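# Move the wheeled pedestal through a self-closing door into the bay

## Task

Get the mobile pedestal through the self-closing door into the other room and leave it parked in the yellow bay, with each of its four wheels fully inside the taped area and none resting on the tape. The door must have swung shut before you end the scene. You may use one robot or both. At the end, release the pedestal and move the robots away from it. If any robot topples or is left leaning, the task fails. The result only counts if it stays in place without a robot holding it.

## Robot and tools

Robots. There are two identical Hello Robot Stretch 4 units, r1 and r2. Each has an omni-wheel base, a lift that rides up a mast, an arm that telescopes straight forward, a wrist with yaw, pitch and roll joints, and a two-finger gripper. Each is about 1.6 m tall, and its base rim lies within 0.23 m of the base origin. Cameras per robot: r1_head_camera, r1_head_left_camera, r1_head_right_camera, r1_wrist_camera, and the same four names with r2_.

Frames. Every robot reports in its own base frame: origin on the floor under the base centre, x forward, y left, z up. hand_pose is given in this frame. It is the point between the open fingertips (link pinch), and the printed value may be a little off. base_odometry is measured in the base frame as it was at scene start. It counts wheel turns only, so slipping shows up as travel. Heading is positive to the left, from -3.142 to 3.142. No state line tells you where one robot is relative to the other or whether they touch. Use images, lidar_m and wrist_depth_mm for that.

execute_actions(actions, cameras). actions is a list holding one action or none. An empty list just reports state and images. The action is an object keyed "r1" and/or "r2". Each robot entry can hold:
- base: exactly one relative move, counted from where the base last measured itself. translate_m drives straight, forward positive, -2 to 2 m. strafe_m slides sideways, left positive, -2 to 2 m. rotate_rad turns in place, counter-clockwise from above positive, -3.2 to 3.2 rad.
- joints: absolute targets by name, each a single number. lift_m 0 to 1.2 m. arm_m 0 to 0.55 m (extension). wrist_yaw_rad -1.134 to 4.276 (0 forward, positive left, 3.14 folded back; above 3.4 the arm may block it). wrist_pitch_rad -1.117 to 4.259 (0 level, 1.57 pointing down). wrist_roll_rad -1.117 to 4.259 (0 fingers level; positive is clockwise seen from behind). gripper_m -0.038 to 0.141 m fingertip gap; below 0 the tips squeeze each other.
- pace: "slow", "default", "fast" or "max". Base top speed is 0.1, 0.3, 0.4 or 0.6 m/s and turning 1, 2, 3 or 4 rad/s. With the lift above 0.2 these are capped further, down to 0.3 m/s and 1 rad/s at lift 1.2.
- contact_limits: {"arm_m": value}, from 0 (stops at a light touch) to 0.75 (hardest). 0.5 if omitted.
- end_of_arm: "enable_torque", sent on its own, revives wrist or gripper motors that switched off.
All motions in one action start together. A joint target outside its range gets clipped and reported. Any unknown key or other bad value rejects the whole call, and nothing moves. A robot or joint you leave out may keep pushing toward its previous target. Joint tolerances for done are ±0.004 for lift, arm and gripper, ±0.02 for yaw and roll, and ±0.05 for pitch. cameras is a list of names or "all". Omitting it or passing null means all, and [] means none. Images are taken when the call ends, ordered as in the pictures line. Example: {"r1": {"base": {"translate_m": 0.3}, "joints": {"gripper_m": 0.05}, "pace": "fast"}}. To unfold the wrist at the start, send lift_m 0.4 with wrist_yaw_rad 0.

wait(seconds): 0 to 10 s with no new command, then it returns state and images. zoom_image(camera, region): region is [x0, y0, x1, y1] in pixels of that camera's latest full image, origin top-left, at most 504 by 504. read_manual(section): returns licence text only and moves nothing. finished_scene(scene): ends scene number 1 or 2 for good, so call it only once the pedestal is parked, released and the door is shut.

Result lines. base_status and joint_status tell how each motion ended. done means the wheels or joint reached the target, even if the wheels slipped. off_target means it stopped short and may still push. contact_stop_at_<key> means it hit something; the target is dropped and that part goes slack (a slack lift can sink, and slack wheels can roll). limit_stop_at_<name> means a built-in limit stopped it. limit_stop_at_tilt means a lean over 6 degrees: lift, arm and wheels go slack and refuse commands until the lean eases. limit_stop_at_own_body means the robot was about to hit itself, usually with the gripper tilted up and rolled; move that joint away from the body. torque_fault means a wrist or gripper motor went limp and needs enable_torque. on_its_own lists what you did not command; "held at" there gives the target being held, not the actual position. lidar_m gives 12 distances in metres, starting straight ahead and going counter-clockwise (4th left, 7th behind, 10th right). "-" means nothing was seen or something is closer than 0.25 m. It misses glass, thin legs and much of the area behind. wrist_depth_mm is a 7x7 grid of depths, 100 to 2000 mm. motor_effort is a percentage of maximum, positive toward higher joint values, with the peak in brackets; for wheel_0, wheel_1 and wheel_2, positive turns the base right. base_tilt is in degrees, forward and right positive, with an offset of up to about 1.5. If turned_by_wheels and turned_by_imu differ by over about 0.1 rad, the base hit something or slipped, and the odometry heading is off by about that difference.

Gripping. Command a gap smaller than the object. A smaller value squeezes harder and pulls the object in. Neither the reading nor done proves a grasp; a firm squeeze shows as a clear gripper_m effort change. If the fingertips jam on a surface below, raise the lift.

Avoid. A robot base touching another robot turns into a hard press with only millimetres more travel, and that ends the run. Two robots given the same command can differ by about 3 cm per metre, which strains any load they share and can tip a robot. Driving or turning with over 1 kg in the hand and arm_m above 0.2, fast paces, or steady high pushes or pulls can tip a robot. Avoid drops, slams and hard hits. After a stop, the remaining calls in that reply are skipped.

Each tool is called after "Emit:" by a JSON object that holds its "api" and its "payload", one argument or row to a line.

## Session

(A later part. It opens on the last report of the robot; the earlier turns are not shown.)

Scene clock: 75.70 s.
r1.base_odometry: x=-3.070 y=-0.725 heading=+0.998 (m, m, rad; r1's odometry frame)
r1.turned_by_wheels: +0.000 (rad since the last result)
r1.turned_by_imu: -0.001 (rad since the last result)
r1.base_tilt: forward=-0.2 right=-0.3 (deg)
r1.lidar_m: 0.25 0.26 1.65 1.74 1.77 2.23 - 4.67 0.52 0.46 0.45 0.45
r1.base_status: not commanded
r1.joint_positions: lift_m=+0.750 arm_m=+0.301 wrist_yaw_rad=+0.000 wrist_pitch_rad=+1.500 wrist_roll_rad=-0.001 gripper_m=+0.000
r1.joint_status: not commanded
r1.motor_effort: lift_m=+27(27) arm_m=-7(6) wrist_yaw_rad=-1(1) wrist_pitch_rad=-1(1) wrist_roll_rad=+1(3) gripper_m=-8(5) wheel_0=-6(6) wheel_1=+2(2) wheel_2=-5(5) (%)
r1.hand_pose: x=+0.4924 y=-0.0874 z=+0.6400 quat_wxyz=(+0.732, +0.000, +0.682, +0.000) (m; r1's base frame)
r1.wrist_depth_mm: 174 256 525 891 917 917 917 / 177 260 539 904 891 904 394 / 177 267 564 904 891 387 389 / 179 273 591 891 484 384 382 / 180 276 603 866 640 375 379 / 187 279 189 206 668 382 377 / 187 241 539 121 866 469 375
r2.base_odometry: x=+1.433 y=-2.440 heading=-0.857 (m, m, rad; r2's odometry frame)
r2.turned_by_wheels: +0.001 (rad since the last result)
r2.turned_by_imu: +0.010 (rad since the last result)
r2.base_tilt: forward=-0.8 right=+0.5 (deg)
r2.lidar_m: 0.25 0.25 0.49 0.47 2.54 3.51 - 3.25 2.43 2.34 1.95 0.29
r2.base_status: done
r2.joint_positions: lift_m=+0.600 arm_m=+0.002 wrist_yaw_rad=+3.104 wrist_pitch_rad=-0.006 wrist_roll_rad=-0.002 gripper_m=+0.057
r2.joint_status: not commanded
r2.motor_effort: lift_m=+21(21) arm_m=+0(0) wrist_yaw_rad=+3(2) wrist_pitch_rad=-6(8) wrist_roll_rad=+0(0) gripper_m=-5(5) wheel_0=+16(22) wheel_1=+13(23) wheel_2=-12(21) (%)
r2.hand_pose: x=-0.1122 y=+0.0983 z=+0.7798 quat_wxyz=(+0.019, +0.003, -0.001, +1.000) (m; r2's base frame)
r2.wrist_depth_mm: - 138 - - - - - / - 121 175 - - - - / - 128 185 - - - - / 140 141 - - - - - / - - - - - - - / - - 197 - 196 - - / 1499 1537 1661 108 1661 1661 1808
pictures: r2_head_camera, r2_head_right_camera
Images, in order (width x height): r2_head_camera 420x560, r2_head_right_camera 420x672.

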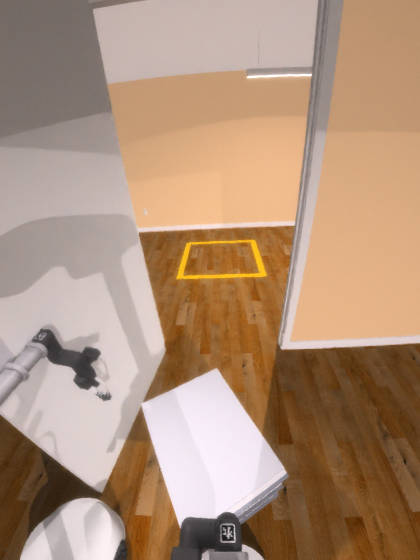

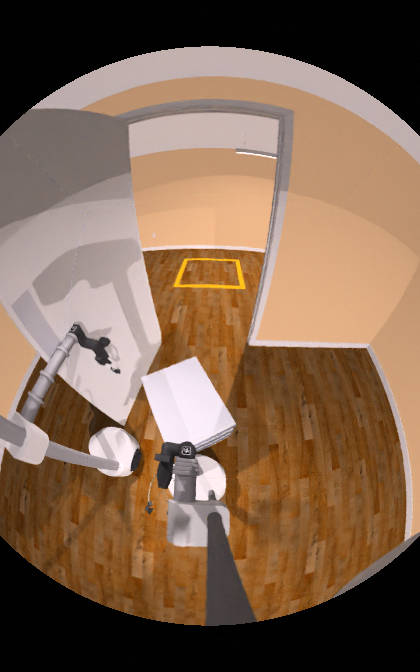

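Emit:
{"api": "execute_actions", "payload": {
  "actions": [
    {"r2":{"base":{"strafe_m":0.1},"pace":"slow"}}
  ],
  "cameras": ["r2_head_camera"]
}}

Emit:
{"api": "execute_actions", "payload": {
  "actions": [
    {"r2":{"base":{"translate_m":0.15},"pace":"default"}}
  ],
  "cameras": ["r2_head_camera"]
}}

Scene clock: 81.83 s.
r1.base_odometry: x=-3.070 y=-0.725 heading=+0.998 (m, m, rad; r1's odometry frame)
r1.turned_by_wheels: +0.000 (rad since the last result)
r1.turned_by_imu: -0.001 (rad since the last result)
r1.base_tilt: forward=-0.1 right=-0.3 (deg)
r1.lidar_m: 0.26 0.25 1.60 1.71 1.78 2.22 - 4.65 0.38 0.38 0.43 0.44
r1.base_status: not commanded
r1.joint_positions: lift_m=+0.750 arm_m=+0.301 wrist_yaw_rad=+0.000 wrist_pitch_rad=+1.500 wrist_roll_rad=-0.001 gripper_m=+0.000
r1.joint_status: not commanded
r1.motor_effort: lift_m=+27(27) arm_m=-7(7) wrist_yaw_rad=-1(1) wrist_pitch_rad=-5(2) wrist_roll_rad=+0(1) gripper_m=-6(4) wheel_0=-6(6) wheel_1=+2(2) wheel_2=-5(5) (%)
r1.hand_pose: x=+0.4924 y=-0.0874 z=+0.6400 quat_wxyz=(+0.732, +0.000, +0.682, +0.000) (m; r1's base frame)
r1.wrist_depth_mm: 174 255 521 904 904 931 931 / 177 260 539 891 904 904 392 / 177 267 569 866 878 384 387 / 179 273 585 878 445 379 384 / 181 277 609 878 627 379 379 / 187 278 187 205 574 375 379 / 187 242 549 121 866 392 373
r2.base_odometry: x=+1.508 y=-2.375 heading=-0.858 (m, m, rad; r2's odometry frame)
r2.turned_by_wheels: -0.001 (rad since the last result)
r2.turned_by_imu: -0.002 (rad since the last result)
r2.base_tilt: forward=-0.8 right=+0.5 (deg)
r2.lidar_m: 0.25 0.25 0.40 0.38 2.44 3.34 - 3.41 2.52 2.44 1.93 0.28
r2.base_status: done
r2.joint_positions: lift_m=+0.600 arm_m=+0.002 wrist_yaw_rad=+3.104 wrist_pitch_rad=-0.006 wrist_roll_rad=-0.002 gripper_m=+0.057
r2.joint_status: not commanded
r2.motor_effort: lift_m=+21(21) arm_m=+0(1) wrist_yaw_rad=+1(1) wrist_pitch_rad=-7(7) wrist_roll_rad=+0(0) gripper_m=-6(5) wheel_0=-13(18) wheel_1=+10(13) wheel_2=-5(12) (%)
r2.hand_pose: x=-0.1122 y=+0.0983 z=+0.7798 quat_wxyz=(+0.019, +0.003, -0.001, +1.000) (m; r2's base frame)
r2.wrist_depth_mm: - 137 - - - - - / - 121 175 - - - - / - 128 184 - - - - / 140 141 - - - - - / - - - - - - - / 1983 - 196 - 196 - - / 1499 1537 1708 108 1661 1661 1808
pictures: r2_head_camera
Images, in order (width x height): r2_head_camera 420x560.

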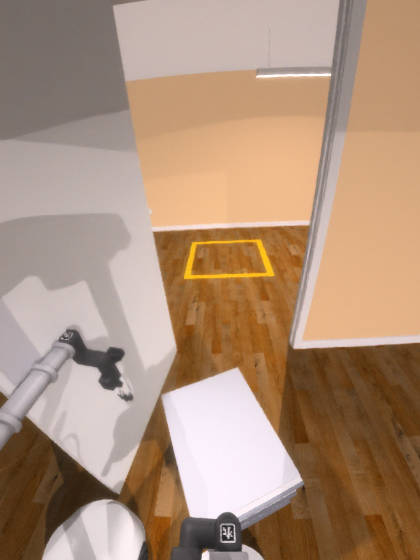

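Scene clock: 83.67 s.
r1.base_odometry: x=-3.070 y=-0.725 heading=+0.998 (m, m, rad; r1's odometry frame)
r1.turned_by_wheels: +0.000 (rad since the last result)
r1.turned_by_imu: +0.000 (rad since the last result)
r1.base_tilt: forward=-0.1 right=-0.3 (deg)
r1.lidar_m: 0.25 0.25 1.62 1.74 1.78 2.25 - 4.64 3.25 0.35 0.36 0.52
r1.base_status: not commanded
r1.joint_positions: lift_m=+0.750 arm_m=+0.301 wrist_yaw_rad=+0.000 wrist_pitch_rad=+1.500 wrist_roll_rad=-0.001 gripper_m=+0.000
r1.joint_status: not commanded
r1.motor_effort: lift_m=+27(27) arm_m=-7(6) wrist_yaw_rad=-1(0) wrist_pitch_rad=-2(1) wrist_roll_rad=+0(2) gripper_m=-8(5) wheel_0=-6(6) wheel_1=+2(2) wheel_2=-5(5) (%)
r1.hand_pose: x=+0.4924 y=-0.0874 z=+0.6400 quat_wxyz=(+0.732, +0.000, +0.682, +0.000) (m; r1's base frame)
r1.wrist_depth_mm: 175 256 525 891 427 392 394 / 177 262 544 904 480 387 392 / 177 266 569 878 585 387 387 / 178 273 585 878 723 389 382 / 180 276 597 878 866 445 379 / 186 279 187 205 866 530 377 / 187 242 549 121 866 544 387
r2.base_odometry: x=+1.606 y=-2.488 heading=-0.857 (m, m, rad; r2's odometry frame)
r2.turned_by_wheels: +0.001 (rad since the last result)
r2.turned_by_imu: +0.001 (rad since the last result)
r2.base_tilt: forward=-0.8 right=+0.5 (deg)
r2.lidar_m: 0.25 0.27 0.42 0.35 0.42 3.34 - 3.39 2.53 2.45 1.74 0.25
r2.base_status: done
r2.joint_positions: lift_m=+0.600 arm_m=+0.002 wrist_yaw_rad=+3.104 wrist_pitch_rad=-0.006 wrist_roll_rad=-0.002 gripper_m=+0.057
r2.joint_status: not commanded
r2.motor_effort: lift_m=+21(21) arm_m=+0(0) wrist_yaw_rad=+2(2) wrist_pitch_rad=-6(7) wrist_roll_rad=-1(1) gripper_m=-5(5) wheel_0=+8(26) wheel_1=+9(18) wheel_2=-10(23) (%)
r2.hand_pose: x=-0.1122 y=+0.0983 z=+0.7798 quat_wxyz=(+0.019, +0.003, -0.001, +1.000) (m; r2's base frame)
r2.wrist_depth_mm: - 137 - - - - - / - 121 175 - - - - / - 128 184 - - - - / 140 141 - - - - - / - - - - - - - / 1983 - 196 - 196 - - / 1464 1499 1708 108 1708 1661 1808
pictures: r2_head_camera
Images, in order (width x height): r2_head_camera 420x560.

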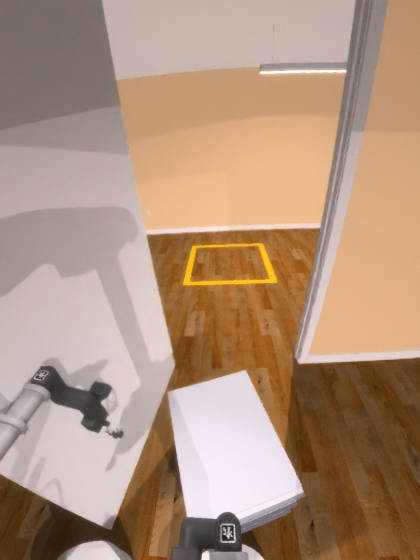

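Straightening; continue.

Emit:
{"api": "execute_actions", "payload": {
  "actions": [
    {"r2":{"base":{"translate_m":0.3},"pace":"default"}}
  ],
  "cameras": ["r2_head_camera"]
}}

Scene clock: 88.10 s.
r1.base_odometry: x=-3.070 y=-0.725 heading=+0.998 (m, m, rad; r1's odometry frame)
r1.turned_by_wheels: +0.000 (rad since the last result)
r1.turned_by_imu: -0.001 (rad since the last result)
r1.base_tilt: forward=-0.2 right=-0.2 (deg)
r1.lidar_m: 0.25 0.25 1.61 1.73 1.78 2.21 - 4.63 3.26 3.01 0.42 0.45
r1.base_status: not commanded
r1.joint_positions: lift_m=+0.750 arm_m=+0.301 wrist_yaw_rad=+0.000 wrist_pitch_rad=+1.500 wrist_roll_rad=-0.001 gripper_m=+0.000
r1.joint_status: not commanded
r1.motor_effort: lift_m=+27(27) arm_m=-6(6) wrist_yaw_rad=+0(0) wrist_pitch_rad=+0(0) wrist_roll_rad=-3(1) gripper_m=-5(8) wheel_0=-6(6) wheel_1=+2(2) wheel_2=-5(5) (%)
r1.hand_pose: x=+0.4924 y=-0.0874 z=+0.6400 quat_wxyz=(+0.732, +0.000, +0.682, +0.000) (m; r1's base frame)
r1.wrist_depth_mm: 175 254 530 904 683 402 394 / 178 262 539 904 741 433 392 / 176 266 564 891 831 459 387 / 179 273 585 878 878 676 676 / 180 276 603 878 878 661 668 / 186 279 188 204 661 661 661 / 186 242 544 121 854 654 654
r2.base_odometry: x=+1.802 y=-2.714 heading=-0.856 (m, m, rad; r2's odometry frame)
r2.turned_by_wheels: +0.001 (rad since the last result)
r2.turned_by_imu: +0.000 (rad since the last result)
r2.base_tilt: forward=-0.8 right=+0.5 (deg)
r2.lidar_m: 0.26 0.26 0.39 0.41 0.44 0.53 - 3.39 2.53 2.44 0.34 0.25
r2.base_status: done
r2.joint_positions: lift_m=+0.600 arm_m=+0.002 wrist_yaw_rad=+3.104 wrist_pitch_rad=-0.006 wrist_roll_rad=-0.002 gripper_m=+0.057
r2.joint_status: not commanded
r2.motor_effort: lift_m=+21(21) arm_m=+0(0) wrist_yaw_rad=+0(1) wrist_pitch_rad=-6(8) wrist_roll_rad=+0(0) gripper_m=-4(4) wheel_0=+9(18) wheel_1=+10(19) wheel_2=-9(26) (%)
r2.hand_pose: x=-0.1122 y=+0.0983 z=+0.7798 quat_wxyz=(+0.019, +0.003, -0.001, +1.000) (m; r2's base frame)
r2.wrist_depth_mm: - 138 - - - - 492 / - 121 175 - - - 492 / - 128 184 - - - 525 / 140 141 - - - - 554 / - - - - - - 544 / 1983 - 197 - 196 - - / 1499 1537 1708 108 1661 1576 535
pictures: r2_head_camera
Images, in order (width x height): r2_head_camera 420x560.

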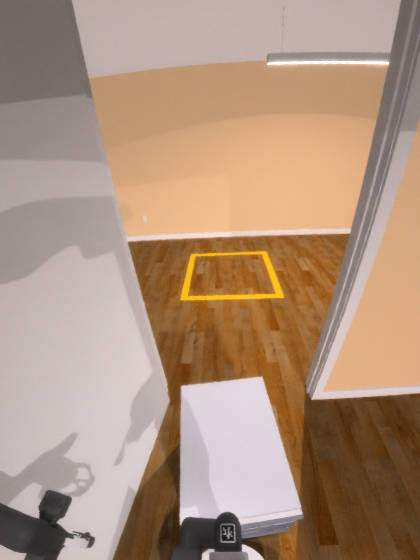

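Emit:
{"api": "execute_actions", "payload": {
  "actions": [
    {"r2":{"base":{"translate_m":0.5},"pace":"default"}}
  ],
  "cameras": ["r2_head_camera"]
}}

Scene clock: 92.90 s.
r1.base_odometry: x=-3.070 y=-0.725 heading=+0.998 (m, m, rad; r1's odometry frame)
r1.turned_by_wheels: +0.000 (rad since the last result)
r1.turned_by_imu: -0.001 (rad since the last result)
r1.base_tilt: forward=+0.1 right=-0.3 (deg)
r1.lidar_m: 0.25 0.26 1.63 1.73 1.77 2.21 - 4.62 3.27 3.00 2.08 0.76
r1.base_status: not commanded
r1.joint_positions: lift_m=+0.750 arm_m=+0.301 wrist_yaw_rad=+0.000 wrist_pitch_rad=+1.500 wrist_roll_rad=-0.001 gripper_m=+0.000
r1.joint_status: not commanded
r1.motor_effort: lift_m=+27(27) arm_m=-6(7) wrist_yaw_rad=+0(1) wrist_pitch_rad=-2(1) wrist_roll_rad=-1(3) gripper_m=-4(3) wheel_0=-6(6) wheel_1=+2(2) wheel_2=-5(4) (%)
r1.hand_pose: x=+0.4924 y=-0.0874 z=+0.6400 quat_wxyz=(+0.732, +0.000, +0.682, +0.000) (m; r1's base frame)
r1.wrist_depth_mm: 175 255 525 904 691 691 683 / 177 263 544 904 723 683 676 / 176 267 564 904 891 798 917 / 179 273 585 878 904 878 904 / 180 277 609 866 866 878 878 / 187 281 188 205 878 878 878 / 187 242 549 121 866 878 878
r2.base_odometry: x=+2.129 y=-3.091 heading=-0.856 (m, m, rad; r2's odometry frame)
r2.turned_by_wheels: +0.000 (rad since the last result)
r2.turned_by_imu: -0.001 (rad since the last result)
r2.base_tilt: forward=-0.8 right=+0.5 (deg)
r2.lidar_m: 0.25 0.25 0.45 0.44 0.49 0.58 - 3.41 2.55 1.55 0.25 0.25
r2.base_status: done
r2.joint_positions: lift_m=+0.600 arm_m=+0.002 wrist_yaw_rad=+3.104 wrist_pitch_rad=-0.006 wrist_roll_rad=-0.002 gripper_m=+0.057
r2.joint_status: not commanded
r2.motor_effort: lift_m=+21(21) arm_m=+0(0) wrist_yaw_rad=+2(1) wrist_pitch_rad=-7(7) wrist_roll_rad=-1(2) gripper_m=-5(5) wheel_0=+6(19) wheel_1=+8(17) wheel_2=-12(22) (%)
r2.hand_pose: x=-0.1122 y=+0.0983 z=+0.7798 quat_wxyz=(+0.019, +0.003, -0.001, +1.000) (m; r2's base frame)
r2.wrist_depth_mm: - 138 - - - - - / - 121 175 - - - 554 / - 128 185 - - 991 455 / 140 141 - - - - 525 / - - - - - - 574 / - - 196 - 196 - 569 / 1499 1537 1708 108 1661 1661 634
pictures: r2_head_camera
Images, in order (width x height): r2_head_camera 420x560.

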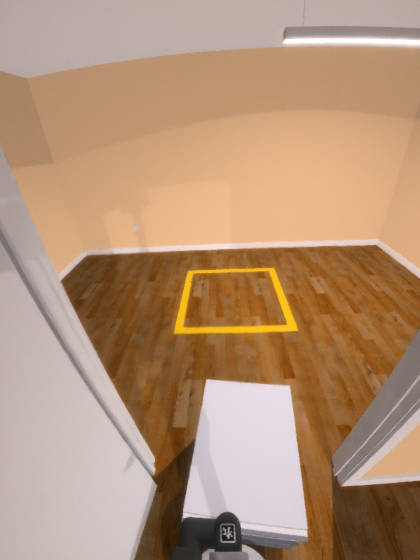

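Emit:
{"api": "execute_actions", "payload": {
  "actions": [
    {"r2":{"base":{"strafe_m":-0.1}}}
  ],
  "cameras": []
}}

Emit:
{"api": "execute_actions", "payload": {
  "actions": [
    {"r2":{"base":{"translate_m":0.4},"pace":"default"}}
  ],
  "cameras": ["r2_head_camera"]
}}

Scene clock: 97.03 s.
r1.base_odometry: x=-3.070 y=-0.725 heading=+0.998 (m, m, rad; r1's odometry frame)
r1.turned_by_wheels: +0.000 (rad since the last result)
r1.turned_by_imu: -0.001 (rad since the last result)
r1.base_tilt: forward=-0.1 right=-0.3 (deg)
r1.lidar_m: 0.25 0.26 1.62 1.74 1.75 2.26 - 4.65 3.26 2.99 2.09 0.82
r1.base_status: not commanded
r1.joint_positions: lift_m=+0.750 arm_m=+0.301 wrist_yaw_rad=+0.000 wrist_pitch_rad=+1.500 wrist_roll_rad=-0.001 gripper_m=+0.000
r1.joint_status: not commanded
r1.motor_effort: lift_m=+27(27) arm_m=-7(7) wrist_yaw_rad=+0(0) wrist_pitch_rad=+0(4) wrist_roll_rad=+1(2) gripper_m=-7(5) wheel_0=-6(6) wheel_1=+2(2) wheel_2=-4(5) (%)
r1.hand_pose: x=+0.4924 y=-0.0874 z=+0.6400 quat_wxyz=(+0.732, +0.000, +0.682, +0.000) (m; r1's base frame)
r1.wrist_depth_mm: 175 256 525 917 904 691 683 / 177 262 539 917 891 683 683 / 177 267 569 891 891 878 904 / 179 273 585 891 891 891 891 / 181 276 609 866 878 878 904 / 186 281 188 206 878 878 878 / 188 241 549 121 854 878 866
r2.base_odometry: x=+2.054 y=-3.157 heading=-0.856 (m, m, rad; r2's odometry frame)
r2.turned_by_wheels: +0.000 (rad since the last result)
r2.turned_by_imu: -0.001 (rad since the last result)
r2.base_tilt: forward=-0.8 right=+0.5 (deg)
r2.lidar_m: 0.25 0.25 0.53 0.52 0.54 0.85 - 3.29 2.44 1.56 0.66 0.25
r2.base_status: done
r2.joint_positions: lift_m=+0.600 arm_m=+0.002 wrist_yaw_rad=+3.104 wrist_pitch_rad=-0.006 wrist_roll_rad=-0.002 gripper_m=+0.057
r2.joint_status: not commanded
r2.motor_effort: lift_m=+21(21) arm_m=+0(0) wrist_yaw_rad=+1(1) wrist_pitch_rad=-7(8) wrist_roll_rad=+0(0) gripper_m=-6(5) wheel_0=+10(21) wheel_1=-1(8) wheel_2=-6(12) (%)
r2.hand_pose: x=-0.1122 y=+0.0983 z=+0.7798 quat_wxyz=(+0.019, +0.003, -0.001, +1.000) (m; r2's base frame)
r2.wrist_depth_mm: - 138 - - - - - / - 121 175 - - - - / - 128 184 - - 1025 - / 140 141 - - - - - / - - - - - - - / - - 196 - 196 - - / 1499 1499 1708 108 1708 1661 1808
pictures: none
No camera images: the call's "cameras" was empty. Leave "cameras" out to get every camera's image.

Scene clock: 99.83 s.
r1.base_odometry: x=-3.070 y=-0.725 heading=+0.998 (m, m, rad; r1's odometry frame)
r1.turned_by_wheels: +0.000 (rad since the last result)
r1.turned_by_imu: -0.001 (rad since the last result)
r1.base_tilt: forward=-0.2 right=-0.3 (deg)
r1.lidar_m: 0.25 0.26 1.63 1.71 1.76 2.25 - 4.61 3.26 3.02 2.08 1.17
r1.base_status: not commanded
r1.joint_positions: lift_m=+0.750 arm_m=+0.301 wrist_yaw_rad=+0.000 wrist_pitch_rad=+1.500 wrist_roll_rad=-0.001 gripper_m=+0.000
r1.joint_status: not commanded
r1.motor_effort: lift_m=+27(27) arm_m=-7(7) wrist_yaw_rad=-1(0) wrist_pitch_rad=+1(2) wrist_roll_rad=-2(0) gripper_m=-5(5) wheel_0=-6(6) wheel_1=+2(2) wheel_2=-5(5) (%)
r1.hand_pose: x=+0.4924 y=-0.0874 z=+0.6400 quat_wxyz=(+0.732, +0.000, +0.682, +0.000) (m; r1's base frame)
r1.wrist_depth_mm: 175 255 530 904 904 917 917 / 177 262 539 891 878 904 904 / 177 266 569 891 891 904 904 / 179 273 591 866 891 878 891 / 180 276 603 878 878 878 878 / 186 279 188 205 866 878 891 / 187 242 549 121 866 878 878
r2.base_odometry: x=+2.316 y=-3.458 heading=-0.856 (m, m, rad; r2's odometry frame)
r2.turned_by_wheels: +0.000 (rad since the last result)
r2.turned_by_imu: -0.003 (rad since the last result)
r2.base_tilt: forward=-0.8 right=+0.5 (deg)
r2.lidar_m: 0.25 0.25 0.52 0.47 0.54 0.84 - 3.32 2.46 0.48 0.26 0.25
r2.base_status: done
r2.joint_positions: lift_m=+0.600 arm_m=+0.002 wrist_yaw_rad=+3.104 wrist_pitch_rad=-0.006 wrist_roll_rad=-0.002 gripper_m=+0.057
r2.joint_status: not commanded
r2.motor_effort: lift_m=+21(21) arm_m=+0(0) wrist_yaw_rad=+0(1) wrist_pitch_rad=-7(7) wrist_roll_rad=+2(0) gripper_m=-5(6) wheel_0=+5(13) wheel_1=+8(16) wheel_2=-10(29) (%)
r2.hand_pose: x=-0.1122 y=+0.0983 z=+0.7798 quat_wxyz=(+0.019, +0.003, -0.001, +1.000) (m; r2's base frame)
r2.wrist_depth_mm: - 138 - - - 1464 732 / - 121 175 - - - 707 / - 128 184 - - 878 715 / 140 141 - - - 931 691 / - - - - - 1025 683 / 1983 - 197 - 197 1060 668 / 1499 1537 1708 107 1336 866 668
pictures: r2_head_camera
Images, in order (width x height): r2_head_camera 420x560.

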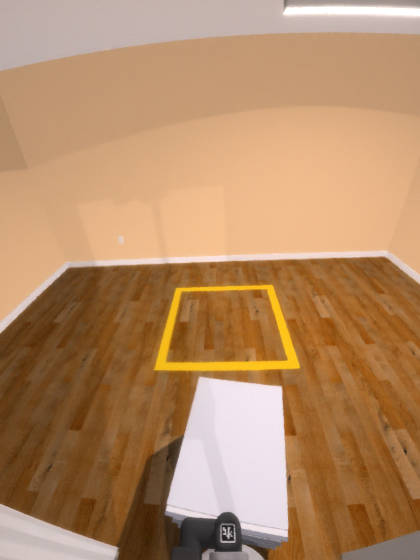

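Emit:
{"api": "execute_actions", "payload": {
  "actions": [
    {"r2":{"base":{"strafe_m":-0.08}}}
  ],
  "cameras": []
}}

Emit:
{"api": "execute_actions", "payload": {
  "actions": [
    {"r2":{"base":{"translate_m":0.5},"pace":"default"},"r1":{"base":{"translate_m":-0.3},"joints":{"arm_m":0.1}}}
  ],
  "cameras": ["r2_head_camera"]
}}

Scene clock: 104.37 s.
r1.base_odometry: x=-3.070 y=-0.725 heading=+0.998 (m, m, rad; r1's odometry frame)
r1.turned_by_wheels: +0.000 (rad since the last result)
r1.turned_by_imu: -0.001 (rad since the last result)
r1.base_tilt: forward=+0.0 right=-0.2 (deg)
r1.lidar_m: 0.26 0.25 1.65 1.75 1.76 2.24 - 4.67 3.26 2.99 2.09 1.19
r1.base_status: not commanded
r1.joint_positions: lift_m=+0.750 arm_m=+0.301 wrist_yaw_rad=+0.000 wrist_pitch_rad=+1.500 wrist_roll_rad=-0.001 gripper_m=+0.000
r1.joint_status: not commanded
r1.motor_effort: lift_m=+27(27) arm_m=-6(6) wrist_yaw_rad=-1(0) wrist_pitch_rad=-1(1) wrist_roll_rad=-1(3) gripper_m=-3(5) wheel_0=-6(6) wheel_1=+2(2) wheel_2=-5(5) (%)
r1.hand_pose: x=+0.4924 y=-0.0874 z=+0.6400 quat_wxyz=(+0.732, +0.000, +0.682, +0.000) (m; r1's base frame)
r1.wrist_depth_mm: 175 255 530 904 917 904 917 / 177 262 544 878 904 878 917 / 176 267 564 866 891 904 917 / 179 273 591 891 891 891 891 / 181 278 603 866 878 866 904 / 186 279 188 205 866 878 878 / 186 241 549 121 854 866 878
r2.base_odometry: x=+2.255 y=-3.511 heading=-0.855 (m, m, rad; r2's odometry frame)
r2.turned_by_wheels: +0.000 (rad since the last result)
r2.turned_by_imu: +0.000 (rad since the last result)
r2.base_tilt: forward=-0.8 right=+0.5 (deg)
r2.lidar_m: 0.25 0.25 0.34 0.55 0.62 0.91 - 3.16 2.36 0.41 0.43 0.27
r2.base_status: done
r2.joint_positions: lift_m=+0.600 arm_m=+0.002 wrist_yaw_rad=+3.104 wrist_pitch_rad=-0.006 wrist_roll_rad=-0.002 gripper_m=+0.057
r2.joint_status: not commanded
r2.motor_effort: lift_m=+21(20) arm_m=+0(0) wrist_yaw_rad=+1(1) wrist_pitch_rad=-6(7) wrist_roll_rad=-1(1) gripper_m=-6(4) wheel_0=+10(20) wheel_1=-1(8) wheel_2=-4(9) (%)
r2.hand_pose: x=-0.1122 y=+0.0983 z=+0.7798 quat_wxyz=(+0.019, +0.003, -0.001, +1.000) (m; r2's base frame)
r2.wrist_depth_mm: - 138 - - - - 891 / - 121 175 - - - 842 / - 128 185 - - 1397 831 / 140 140 - - - 1430 854 / - - - - - - 831 / 1983 - 196 - 196 - 820 / 1499 1499 1708 108 1576 1060 809
pictures: none
No camera images: the call's "cameras" was empty. Leave "cameras" out to get every camera's image.

Scene clock: 107.50 s.
r1.base_odometry: x=-3.233 y=-0.977 heading=+0.997 (m, m, rad; r1's odometry frame)
r1.turned_by_wheels: +0.000 (rad since the last result)
r1.turned_by_imu: -0.001 (rad since the last result)
r1.base_tilt: forward=-0.2 right=-0.3 (deg)
r1.lidar_m: 1.10 1.58 1.84 1.69 1.73 2.17 - 4.32 3.29 3.03 2.55 0.85
r1.base_status: done
r1.joint_positions: lift_m=+0.750 arm_m=+0.101 wrist_yaw_rad=+0.000 wrist_pitch_rad=+1.500 wrist_roll_rad=-0.001 gripper_m=+0.000
r1.joint_status: all done
r1.motor_effort: lift_m=+26(27) arm_m=-6(11) wrist_yaw_rad=-1(0) wrist_pitch_rad=-1(4) wrist_roll_rad=-1(1) gripper_m=-8(6) wheel_0=-1(4) wheel_1=-2(3) wheel_2=+0(10) (%)
r1.hand_pose: x=+0.2923 y=-0.0874 z=+0.6400 quat_wxyz=(+0.732, +0.000, +0.682, +0.000) (m; r1's base frame)
r1.wrist_depth_mm: 878 891 891 917 917 891 931 / 878 878 891 891 891 917 904 / 866 878 891 891 904 917 917 / 866 866 866 878 878 891 891 / 854 878 854 891 891 891 891 / 854 842 188 205 878 891 891 / 842 854 640 121 866 866 878
r2.base_odometry: x=+2.583 y=-3.888 heading=-0.856 (m, m, rad; r2's odometry frame)
r2.turned_by_wheels: +0.000 (rad since the last result)
r2.turned_by_imu: -0.005 (rad since the last result)
r2.base_tilt: forward=-0.8 right=+0.5 (deg)
r2.lidar_m: 0.25 0.25 0.27 1.29 0.69 0.75 1.10 0.58 0.54 1.46 2.40 0.25
r2.base_status: done
r2.joint_positions: lift_m=+0.600 arm_m=+0.002 wrist_yaw_rad=+3.104 wrist_pitch_rad=-0.006 wrist_roll_rad=-0.002 gripper_m=+0.057
r2.joint_status: not commanded
r2.motor_effort: lift_m=+21(20) arm_m=+0(0) wrist_yaw_rad=+3(2) wrist_pitch_rad=-7(7) wrist_roll_rad=+0(1) gripper_m=-5(5) wheel_0=+4(15) wheel_1=+8(15) wheel_2=-12(28) (%)
r2.hand_pose: x=-0.1122 y=+0.0983 z=+0.7798 quat_wxyz=(+0.019, +0.003, -0.001, +1.000) (m; r2's base frame)
r2.wrist_depth_mm: - 137 - - 1008 750 621 / - 121 174 - 1025 759 615 / - 128 184 - 1025 750 615 / 140 141 - - 1025 750 615 / - - - - 976 750 615 / 1983 - 196 1397 197 741 615 / 1499 1537 1708 108 960 683 609
pictures: r2_head_camera
Images, in order (width x height): r2_head_camera 420x560.

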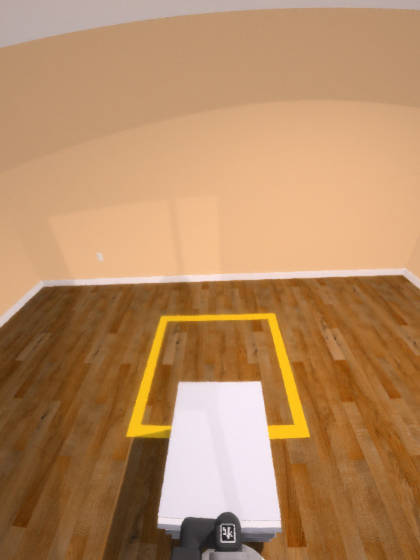

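Emit:
{"api": "execute_actions", "payload": {
  "actions": [
    {"r2":{"base":{"strafe_m":0.04}}}
  ],
  "cameras": []
}}

Emit:
{"api": "execute_actions", "payload": {
  "actions": [
    {"r2":{"base":{"translate_m":0.7}}}
  ],
  "cameras": []
}}

Emit:
{"api": "execute_actions", "payload": {
  "actions": [
    {"r2":{"base":{"translate_m":-0.55},"pace":"max"}}
  ],
  "cameras": ["r2_head_camera","r1_head_camera"]
}}

Scene clock: 111.63 s.
r1.base_odometry: x=-3.233 y=-0.977 heading=+0.997 (m, m, rad; r1's odometry frame)
r1.turned_by_wheels: +0.000 (rad since the last result)
r1.turned_by_imu: -0.001 (rad since the last result)
r1.base_tilt: forward=-0.1 right=-0.4 (deg)
r1.lidar_m: 1.54 1.57 1.84 1.69 1.74 2.19 - 4.31 3.32 3.06 2.56 1.62
r1.base_status: not commanded
r1.joint_positions: lift_m=+0.750 arm_m=+0.101 wrist_yaw_rad=+0.000 wrist_pitch_rad=+1.500 wrist_roll_rad=-0.001 gripper_m=+0.000
r1.joint_status: not commanded
r1.motor_effort: lift_m=+26(26) arm_m=-6(6) wrist_yaw_rad=-1(1) wrist_pitch_rad=-1(0) wrist_roll_rad=-2(0) gripper_m=-3(4) wheel_0=-1(1) wheel_1=-2(2) wheel_2=+0(1) (%)
r1.hand_pose: x=+0.2923 y=-0.0874 z=+0.6400 quat_wxyz=(+0.732, +0.000, +0.682, +0.000) (m; r1's base frame)
r1.wrist_depth_mm: 891 904 891 917 917 917 917 / 891 904 904 891 904 904 917 / 878 878 891 891 891 917 891 / 866 878 878 891 891 891 904 / 854 866 866 891 891 866 904 / 854 866 187 204 878 878 891 / 842 842 647 121 866 878 878
r2.base_odometry: x=+2.613 y=-3.862 heading=-0.856 (m, m, rad; r2's odometry frame)
r2.turned_by_wheels: +0.000 (rad since the last result)
r2.turned_by_imu: -0.001 (rad since the last result)
r2.base_tilt: forward=-0.8 right=+0.6 (deg)
r2.lidar_m: 0.25 0.25 2.51 1.26 0.62 0.49 0.46 0.51 0.58 1.44 0.30 0.25
r2.base_status: done
r2.joint_positions: lift_m=+0.600 arm_m=+0.002 wrist_yaw_rad=+3.104 wrist_pitch_rad=-0.006 wrist_roll_rad=-0.002 gripper_m=+0.057
r2.joint_status: not commanded
r2.motor_effort: lift_m=+21(20) arm_m=+0(0) wrist_yaw_rad=+2(1) wrist_pitch_rad=-6(7) wrist_roll_rad=+1(1) gripper_m=-4(4) wheel_0=-3(14) wheel_1=+2(13) wheel_2=+0(10) (%)
r2.hand_pose: x=-0.1122 y=+0.0983 z=+0.7798 quat_wxyz=(+0.019, +0.003, -0.001, +1.000) (m; r2's base frame)
r2.wrist_depth_mm: - 138 591 585 564 549 544 / - 121 174 585 569 554 544 / - 128 185 591 574 554 544 / 140 140 609 591 574 564 544 / 647 634 609 597 574 559 549 / 654 634 196 597 196 559 554 / 654 640 621 108 580 564 559
pictures: none
No camera images: the call's "cameras" was empty. Leave "cameras" out to get every camera's image.

Scene clock: 115.47 s.
r1.base_odometry: x=-3.233 y=-0.977 heading=+0.997 (m, m, rad; r1's odometry frame)
r1.turned_by_wheels: +0.000 (rad since the last result)
r1.turned_by_imu: -0.001 (rad since the last result)
r1.base_tilt: forward=-0.1 right=-0.3 (deg)
r1.lidar_m: 1.55 1.55 1.87 1.68 1.73 2.21 - 4.32 3.32 3.04 2.56 1.69
r1.base_status: not commanded
r1.joint_positions: lift_m=+0.750 arm_m=+0.101 wrist_yaw_rad=+0.000 wrist_pitch_rad=+1.500 wrist_roll_rad=-0.001 gripper_m=+0.000
r1.joint_status: not commanded
r1.motor_effort: lift_m=+26(26) arm_m=-6(6) wrist_yaw_rad=-1(0) wrist_pitch_rad=-2(1) wrist_roll_rad=-1(1) gripper_m=-6(4) wheel_0=+0(1) wheel_1=-2(2) wheel_2=+0(0) (%)
r1.hand_pose: x=+0.2923 y=-0.0874 z=+0.6400 quat_wxyz=(+0.732, +0.000, +0.682, +0.000) (m; r1's base frame)
r1.wrist_depth_mm: 878 891 891 904 904 931 904 / 878 891 891 904 904 917 904 / 878 878 904 891 891 904 904 / 878 878 878 878 878 891 917 / 854 854 866 878 891 878 891 / 854 854 187 205 891 878 878 / 854 842 640 121 866 866 878
r2.base_odometry: x=+3.072 y=-4.390 heading=-0.855 (m, m, rad; r2's odometry frame)
r2.turned_by_wheels: +0.000 (rad since the last result)
r2.turned_by_imu: -0.003 (rad since the last result)
r2.base_tilt: forward=-0.8 right=+0.5 (deg)
r2.lidar_m: 0.25 0.25 2.49 2.41 1.46 1.16 1.12 1.15 1.53 2.35 2.45 0.25
r2.base_status: done
r2.joint_positions: lift_m=+0.600 arm_m=+0.002 wrist_yaw_rad=+3.104 wrist_pitch_rad=-0.006 wrist_roll_rad=-0.002 gripper_m=+0.057
r2.joint_status: not commanded
r2.motor_effort: lift_m=+20(21) arm_m=+0(0) wrist_yaw_rad=+0(1) wrist_pitch_rad=-7(7) wrist_roll_rad=-1(1) gripper_m=-6(5) wheel_0=+7(13) wheel_1=+8(17) wheel_2=-9(27) (%)
r2.hand_pose: x=-0.1122 y=+0.0983 z=+0.7798 quat_wxyz=(+0.019, +0.003, -0.001, +1.000) (m; r2's base frame)
r2.wrist_depth_mm: - 138 1229 1229 1229 1160 1160 / - 121 175 1255 1255 1138 1160 / - 128 184 1255 1255 1160 1182 / 140 141 1255 1255 1255 1160 1182 / 1160 1205 1255 1281 1255 1182 1182 / 1182 1182 196 1255 196 1205 1205 / 1182 1205 1308 108 1281 1205 1182
pictures: none
No camera images: the call's "cameras" was empty. Leave "cameras" out to get every camera's image.

Scene clock: 118.10 s.
r1.base_odometry: x=-3.233 y=-0.977 heading=+0.997 (m, m, rad; r1's odometry frame)
r1.turned_by_wheels: +0.000 (rad since the last result)
r1.turned_by_imu: -0.001 (rad since the last result)
r1.base_tilt: forward=-0.3 right=-0.2 (deg)
r1.lidar_m: 1.55 1.58 1.86 1.69 1.73 2.18 - 4.29 3.30 3.05 2.57 1.71
r1.base_status: not commanded
r1.joint_positions: lift_m=+0.750 arm_m=+0.101 wrist_yaw_rad=+0.000 wrist_pitch_rad=+1.500 wrist_roll_rad=-0.001 gripper_m=+0.000
r1.joint_status: not commanded
r1.motor_effort: lift_m=+26(26) arm_m=-6(6) wrist_yaw_rad=-1(1) wrist_pitch_rad=-1(3) wrist_roll_rad=-1(1) gripper_m=-5(5) wheel_0=-1(1) wheel_1=-2(2) wheel_2=+0(0) (%)
r1.hand_pose: x=+0.2923 y=-0.0874 z=+0.6400 quat_wxyz=(+0.732, +0.000, +0.682, +0.000) (m; r1's base frame)
r1.wrist_depth_mm: 891 904 904 917 904 904 931 / 878 878 904 891 891 917 904 / 866 891 878 904 891 904 904 / 854 878 866 891 878 904 917 / 854 854 866 866 878 878 904 / 854 842 188 204 866 878 866 / 842 866 640 121 866 878 866
r2.base_odometry: x=+2.711 y=-3.974 heading=-0.856 (m, m, rad; r2's odometry frame)
r2.turned_by_wheels: +0.000 (rad since the last result)
r2.turned_by_imu: +0.001 (rad since the last result)
r2.base_tilt: forward=-0.8 right=+0.5 (deg)
r2.lidar_m: 0.75 2.43 2.49 1.77 0.73 0.59 0.55 0.58 0.70 2.04 2.45 0.79
r2.base_status: done
r2.joint_positions: lift_m=+0.600 arm_m=+0.002 wrist_yaw_rad=+3.104 wrist_pitch_rad=-0.006 wrist_roll_rad=-0.002 gripper_m=+0.057
r2.joint_status: not commanded
r2.motor_effort: lift_m=+21(21) arm_m=+0(0) wrist_yaw_rad=+1(2) wrist_pitch_rad=-6(9) wrist_roll_rad=-2(2) gripper_m=-4(4) wheel_0=-3(8) wheel_1=-3(11) wheel_2=+2(17) (%)
r2.hand_pose: x=-0.1122 y=+0.0983 z=+0.7798 quat_wxyz=(+0.019, +0.003, -0.001, +1.000) (m; r2's base frame)
r2.wrist_depth_mm: - 138 676 683 676 676 647 / - 121 175 683 676 676 634 / - 128 183 683 691 691 640 / 140 141 683 691 691 691 640 / 691 691 691 691 691 699 634 / 699 699 196 707 196 699 627 / 707 707 707 108 707 707 621
pictures: r1_head_camera, r2_head_camera
Images, in order (width x height): r1_head_camera 420x560, r2_head_camera 420x560.

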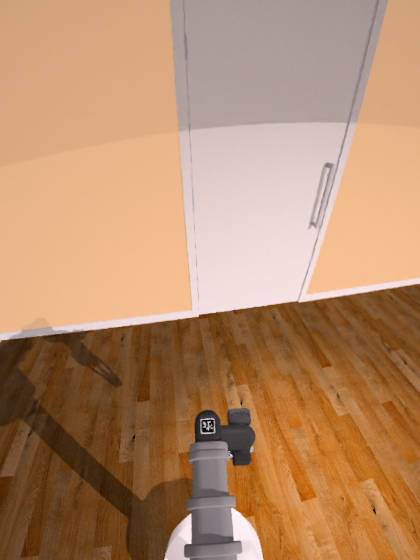

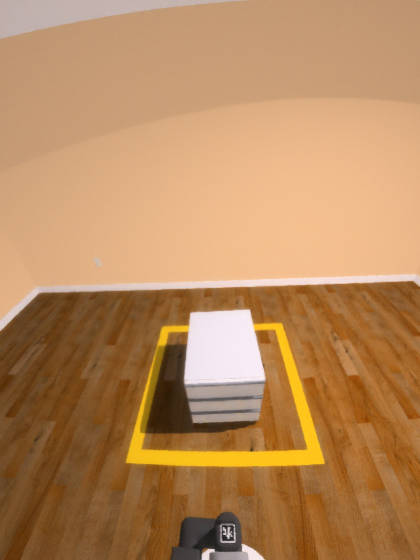

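Emit:
{"api": "finished_scene", "payload": {
  "scene": 2
}}

The scene is finished: the task was done.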